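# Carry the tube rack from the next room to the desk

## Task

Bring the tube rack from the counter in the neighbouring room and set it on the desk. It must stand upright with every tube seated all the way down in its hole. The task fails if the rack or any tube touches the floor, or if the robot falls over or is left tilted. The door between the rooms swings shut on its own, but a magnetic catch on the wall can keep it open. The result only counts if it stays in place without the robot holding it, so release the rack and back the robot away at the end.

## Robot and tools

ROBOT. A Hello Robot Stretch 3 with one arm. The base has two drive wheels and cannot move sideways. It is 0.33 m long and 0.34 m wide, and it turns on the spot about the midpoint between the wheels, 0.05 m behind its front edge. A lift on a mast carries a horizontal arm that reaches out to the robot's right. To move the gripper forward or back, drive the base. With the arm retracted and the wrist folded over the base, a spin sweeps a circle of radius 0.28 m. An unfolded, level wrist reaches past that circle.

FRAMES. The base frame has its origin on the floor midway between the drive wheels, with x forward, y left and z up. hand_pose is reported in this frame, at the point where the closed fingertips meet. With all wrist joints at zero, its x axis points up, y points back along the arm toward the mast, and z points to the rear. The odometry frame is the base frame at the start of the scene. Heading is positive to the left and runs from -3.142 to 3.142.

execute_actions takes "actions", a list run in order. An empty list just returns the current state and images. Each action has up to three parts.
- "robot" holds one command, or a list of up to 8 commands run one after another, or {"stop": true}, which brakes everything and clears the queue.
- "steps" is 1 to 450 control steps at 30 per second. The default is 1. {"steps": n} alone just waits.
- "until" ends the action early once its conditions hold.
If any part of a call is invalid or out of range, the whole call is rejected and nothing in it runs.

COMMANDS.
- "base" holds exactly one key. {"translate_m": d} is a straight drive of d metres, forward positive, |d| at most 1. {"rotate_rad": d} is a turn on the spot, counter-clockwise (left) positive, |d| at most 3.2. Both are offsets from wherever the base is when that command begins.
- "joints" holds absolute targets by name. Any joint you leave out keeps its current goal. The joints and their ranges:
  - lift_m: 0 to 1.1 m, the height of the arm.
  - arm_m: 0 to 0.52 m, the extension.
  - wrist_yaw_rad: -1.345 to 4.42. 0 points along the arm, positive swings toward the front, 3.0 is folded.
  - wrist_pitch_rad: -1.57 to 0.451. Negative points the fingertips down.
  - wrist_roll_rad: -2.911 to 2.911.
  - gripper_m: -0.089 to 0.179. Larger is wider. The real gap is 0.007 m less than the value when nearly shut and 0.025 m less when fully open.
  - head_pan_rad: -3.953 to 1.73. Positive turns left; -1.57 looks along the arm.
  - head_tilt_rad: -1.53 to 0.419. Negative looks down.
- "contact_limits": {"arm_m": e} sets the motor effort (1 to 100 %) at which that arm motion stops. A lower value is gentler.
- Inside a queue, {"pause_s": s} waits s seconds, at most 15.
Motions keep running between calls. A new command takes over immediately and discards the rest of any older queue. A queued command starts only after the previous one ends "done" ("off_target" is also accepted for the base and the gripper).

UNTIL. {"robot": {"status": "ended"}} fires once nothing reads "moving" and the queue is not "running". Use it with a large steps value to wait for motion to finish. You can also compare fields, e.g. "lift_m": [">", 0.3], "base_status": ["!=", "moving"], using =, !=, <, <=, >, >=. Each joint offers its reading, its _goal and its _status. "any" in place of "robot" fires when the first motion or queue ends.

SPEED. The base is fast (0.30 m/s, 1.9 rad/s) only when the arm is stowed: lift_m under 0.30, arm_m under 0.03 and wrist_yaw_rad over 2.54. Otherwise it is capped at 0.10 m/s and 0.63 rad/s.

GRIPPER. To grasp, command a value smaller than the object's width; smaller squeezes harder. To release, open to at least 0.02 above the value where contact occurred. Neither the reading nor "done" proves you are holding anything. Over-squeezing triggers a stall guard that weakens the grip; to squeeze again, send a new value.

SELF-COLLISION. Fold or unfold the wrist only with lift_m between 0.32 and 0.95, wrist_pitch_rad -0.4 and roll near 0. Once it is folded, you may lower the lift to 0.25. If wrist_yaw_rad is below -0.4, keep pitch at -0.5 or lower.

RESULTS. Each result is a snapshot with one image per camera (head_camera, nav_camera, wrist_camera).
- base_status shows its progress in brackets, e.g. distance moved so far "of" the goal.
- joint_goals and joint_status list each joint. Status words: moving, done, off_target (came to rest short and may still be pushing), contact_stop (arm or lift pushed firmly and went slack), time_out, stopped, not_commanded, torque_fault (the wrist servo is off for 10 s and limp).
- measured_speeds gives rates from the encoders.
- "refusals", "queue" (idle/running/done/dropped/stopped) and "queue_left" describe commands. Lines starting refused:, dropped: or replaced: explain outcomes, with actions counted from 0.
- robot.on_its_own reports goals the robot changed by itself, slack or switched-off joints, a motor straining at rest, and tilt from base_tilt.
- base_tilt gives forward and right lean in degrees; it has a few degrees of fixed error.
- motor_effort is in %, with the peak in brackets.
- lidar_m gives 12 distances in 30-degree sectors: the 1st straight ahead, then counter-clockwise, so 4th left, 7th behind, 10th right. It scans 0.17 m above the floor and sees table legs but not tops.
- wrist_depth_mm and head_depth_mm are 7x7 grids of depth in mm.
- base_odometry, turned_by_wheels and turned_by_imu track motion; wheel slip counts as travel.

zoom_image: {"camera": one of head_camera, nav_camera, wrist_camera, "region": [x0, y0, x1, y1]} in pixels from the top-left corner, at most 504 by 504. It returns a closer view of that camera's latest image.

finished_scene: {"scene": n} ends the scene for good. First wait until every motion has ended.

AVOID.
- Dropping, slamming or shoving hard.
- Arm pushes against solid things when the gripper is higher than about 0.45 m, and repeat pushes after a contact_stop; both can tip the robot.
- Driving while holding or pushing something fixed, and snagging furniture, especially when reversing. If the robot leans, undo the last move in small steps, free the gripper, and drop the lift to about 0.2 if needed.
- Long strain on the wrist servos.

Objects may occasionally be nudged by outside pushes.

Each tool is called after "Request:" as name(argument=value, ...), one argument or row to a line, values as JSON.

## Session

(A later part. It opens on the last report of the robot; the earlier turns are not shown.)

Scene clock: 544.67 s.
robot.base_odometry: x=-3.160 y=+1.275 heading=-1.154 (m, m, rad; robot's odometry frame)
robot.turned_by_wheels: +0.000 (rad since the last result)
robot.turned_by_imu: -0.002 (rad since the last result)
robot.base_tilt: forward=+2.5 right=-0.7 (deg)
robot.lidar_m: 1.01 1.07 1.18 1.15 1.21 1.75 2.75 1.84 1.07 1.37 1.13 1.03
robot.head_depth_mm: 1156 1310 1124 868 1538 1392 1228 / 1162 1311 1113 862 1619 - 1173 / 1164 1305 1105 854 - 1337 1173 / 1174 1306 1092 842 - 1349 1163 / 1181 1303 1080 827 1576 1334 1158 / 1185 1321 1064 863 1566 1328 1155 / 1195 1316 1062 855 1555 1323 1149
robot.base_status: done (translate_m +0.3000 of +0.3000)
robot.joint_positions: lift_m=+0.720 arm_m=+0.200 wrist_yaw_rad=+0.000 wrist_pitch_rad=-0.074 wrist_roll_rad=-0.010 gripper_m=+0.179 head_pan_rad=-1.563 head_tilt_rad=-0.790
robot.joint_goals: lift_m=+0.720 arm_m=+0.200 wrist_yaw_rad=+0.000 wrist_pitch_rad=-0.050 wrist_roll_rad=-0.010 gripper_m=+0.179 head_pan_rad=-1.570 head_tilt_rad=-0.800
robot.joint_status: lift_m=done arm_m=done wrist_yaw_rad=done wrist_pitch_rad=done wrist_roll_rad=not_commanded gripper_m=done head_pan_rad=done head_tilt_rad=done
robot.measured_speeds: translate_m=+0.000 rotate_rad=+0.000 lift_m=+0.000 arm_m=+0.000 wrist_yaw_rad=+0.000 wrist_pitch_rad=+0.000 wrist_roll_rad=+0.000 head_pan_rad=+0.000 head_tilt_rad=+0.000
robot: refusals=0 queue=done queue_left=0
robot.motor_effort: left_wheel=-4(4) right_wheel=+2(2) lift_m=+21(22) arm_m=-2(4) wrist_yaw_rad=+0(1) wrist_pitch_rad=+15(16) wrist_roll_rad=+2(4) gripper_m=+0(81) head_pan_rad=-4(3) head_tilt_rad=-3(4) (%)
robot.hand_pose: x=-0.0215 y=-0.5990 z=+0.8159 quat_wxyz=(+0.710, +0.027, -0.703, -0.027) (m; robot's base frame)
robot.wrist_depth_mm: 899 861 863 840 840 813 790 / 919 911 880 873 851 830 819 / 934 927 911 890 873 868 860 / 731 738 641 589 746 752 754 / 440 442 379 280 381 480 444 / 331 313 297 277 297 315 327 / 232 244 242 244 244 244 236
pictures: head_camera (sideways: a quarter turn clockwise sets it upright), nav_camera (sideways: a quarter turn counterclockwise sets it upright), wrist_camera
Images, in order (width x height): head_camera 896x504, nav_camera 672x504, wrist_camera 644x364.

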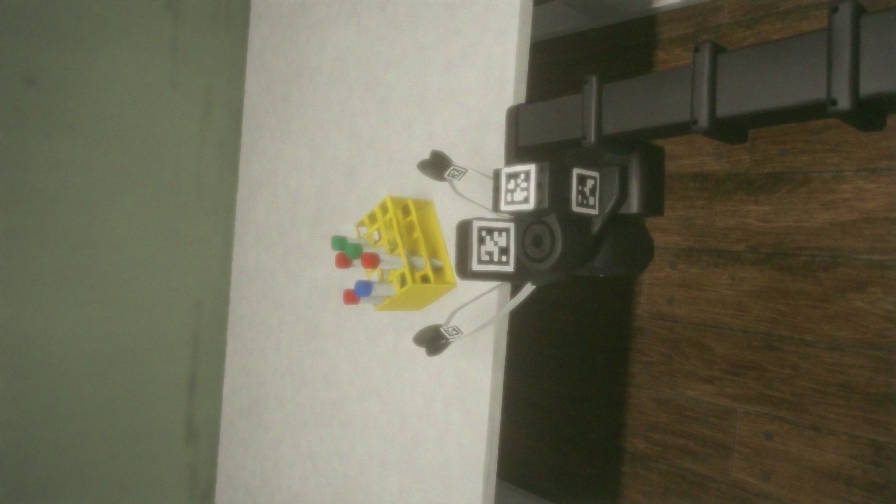

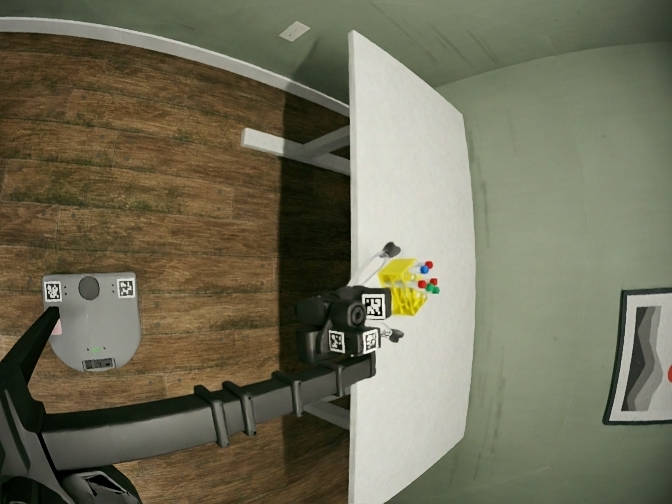

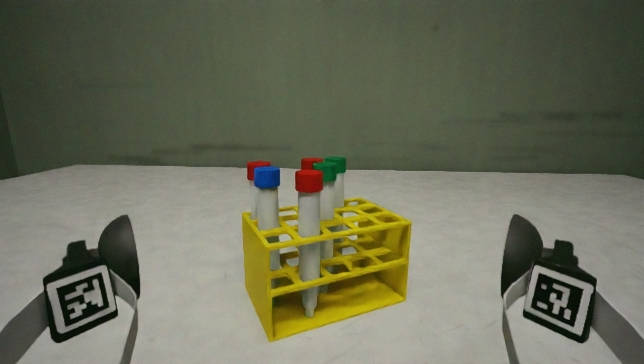

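Request:
execute_actions(
  actions=[
    {"robot":[{"joints":{"arm_m":0.0}},{"joints":{"wrist_pitch_rad":0.0,"lift_m":0.675}}],"steps":450,"until":{"robot":{"status":"ended"}}},
  ],
)

Request:
zoom_image(
  camera="wrist_camera",
  region=[240,120,400,260],
)

Scene clock: 551.23 s.
robot.base_odometry: x=-3.160 y=+1.275 heading=-1.154 (m, m, rad; robot's odometry frame)
robot.turned_by_wheels: +0.000 (rad since the last result)
robot.turned_by_imu: -0.002 (rad since the last result)
robot.base_tilt: forward=+2.5 right=-0.5 (deg)
robot.lidar_m: 1.01 1.07 1.17 1.15 1.21 1.74 2.74 1.84 1.08 1.37 1.12 1.04
robot.head_depth_mm: 1152 1300 1126 870 1533 1368 1206 / 1159 1310 1116 866 1565 1359 1219 / 1170 1319 1102 854 1601 1361 1213 / 1174 1308 1094 821 1586 1398 - / 1172 1312 1083 834 1572 1341 1153 / 1183 1318 1068 860 1578 1338 1156 / 1193 1322 1058 858 1547 1319 1148
robot.base_status: done (translate_m +0.3000 of +0.3000)
robot.joint_positions: lift_m=+0.675 arm_m=+0.000 wrist_yaw_rad=+0.000 wrist_pitch_rad=-0.023 wrist_roll_rad=-0.010 gripper_m=+0.179 head_pan_rad=-1.563 head_tilt_rad=-0.790
robot.joint_goals: lift_m=+0.675 arm_m=+0.000 wrist_yaw_rad=+0.000 wrist_pitch_rad=+0.000 wrist_roll_rad=-0.010 gripper_m=+0.179 head_pan_rad=-1.570 head_tilt_rad=-0.800
robot.joint_status: lift_m=done arm_m=done wrist_yaw_rad=done wrist_pitch_rad=done wrist_roll_rad=not_commanded gripper_m=done head_pan_rad=done head_tilt_rad=done
robot.measured_speeds: translate_m=+0.000 rotate_rad=+0.000 lift_m=+0.000 arm_m=+0.000 wrist_yaw_rad=+0.000 wrist_pitch_rad=+0.000 wrist_roll_rad=+0.000 head_pan_rad=+0.000 head_tilt_rad=+0.000
robot: refusals=0 queue=done queue_left=0
robot.motor_effort: left_wheel=-4(4) right_wheel=+2(2) lift_m=+21(22) arm_m=-1(2) wrist_yaw_rad=+0(0) wrist_pitch_rad=+15(17) wrist_roll_rad=+2(2) gripper_m=-1(0) head_pan_rad=-3(3) head_tilt_rad=-3(3) (%)
robot.hand_pose: x=-0.0215 y=-0.4009 z=+0.7838 quat_wxyz=(+0.711, +0.009, -0.703, -0.009) (m; robot's base frame)
robot.wrist_depth_mm: - - - - - - - / - - - - - - - / - - - - - - - / 702 728 737 466 742 746 766 / 388 390 390 387 393 437 395 / - - - - - - 500 / - - - - - - 758
pictures: head_camera (sideways: a quarter turn clockwise sets it upright), nav_camera (sideways: a quarter turn counterclockwise sets it upright), wrist_camera
Images, in order (width x height): head_camera 896x504, nav_camera 672x504, wrist_camera 644x364.

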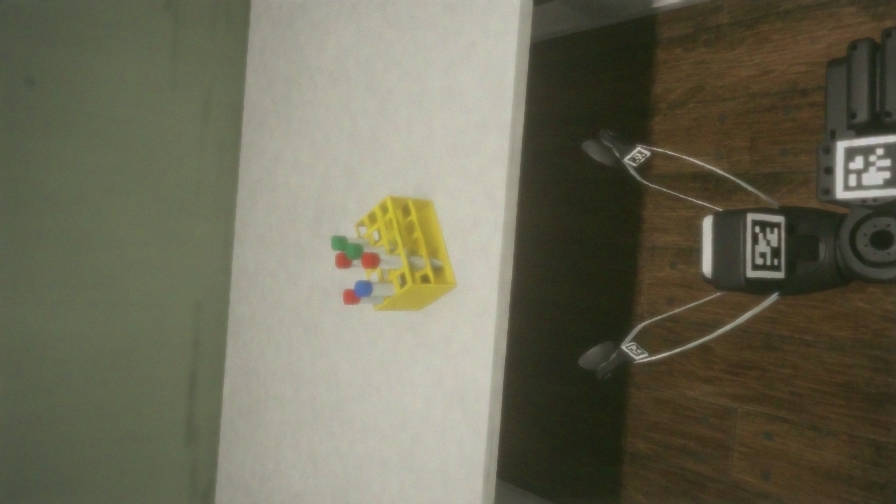

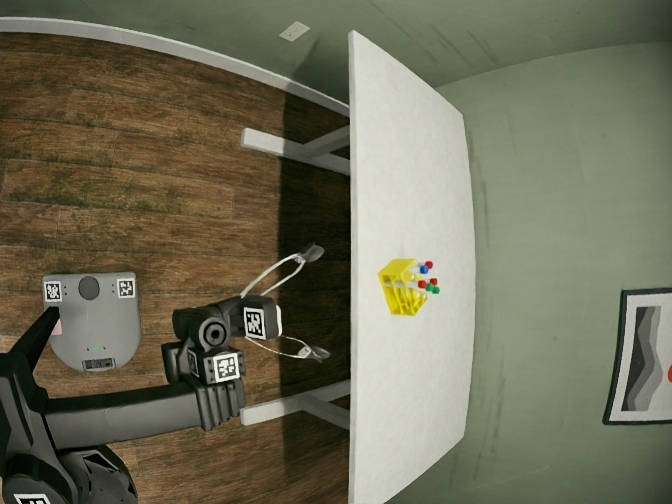

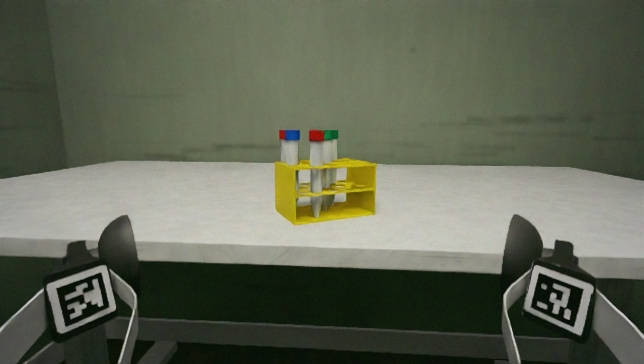

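Region (240, 120, 400, 260) of wrist_camera's 644x364 image, scaled by 3.150; it fills the top 441 rows of this view, and the rest is white.

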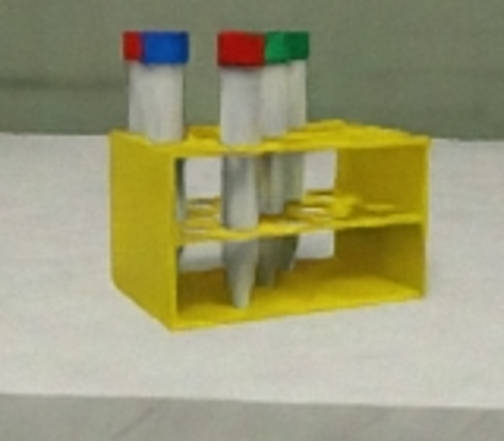

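All caps are level and seated.

Request:
finished_scene(
  scene=1,
)

The scene is finished: the task was done.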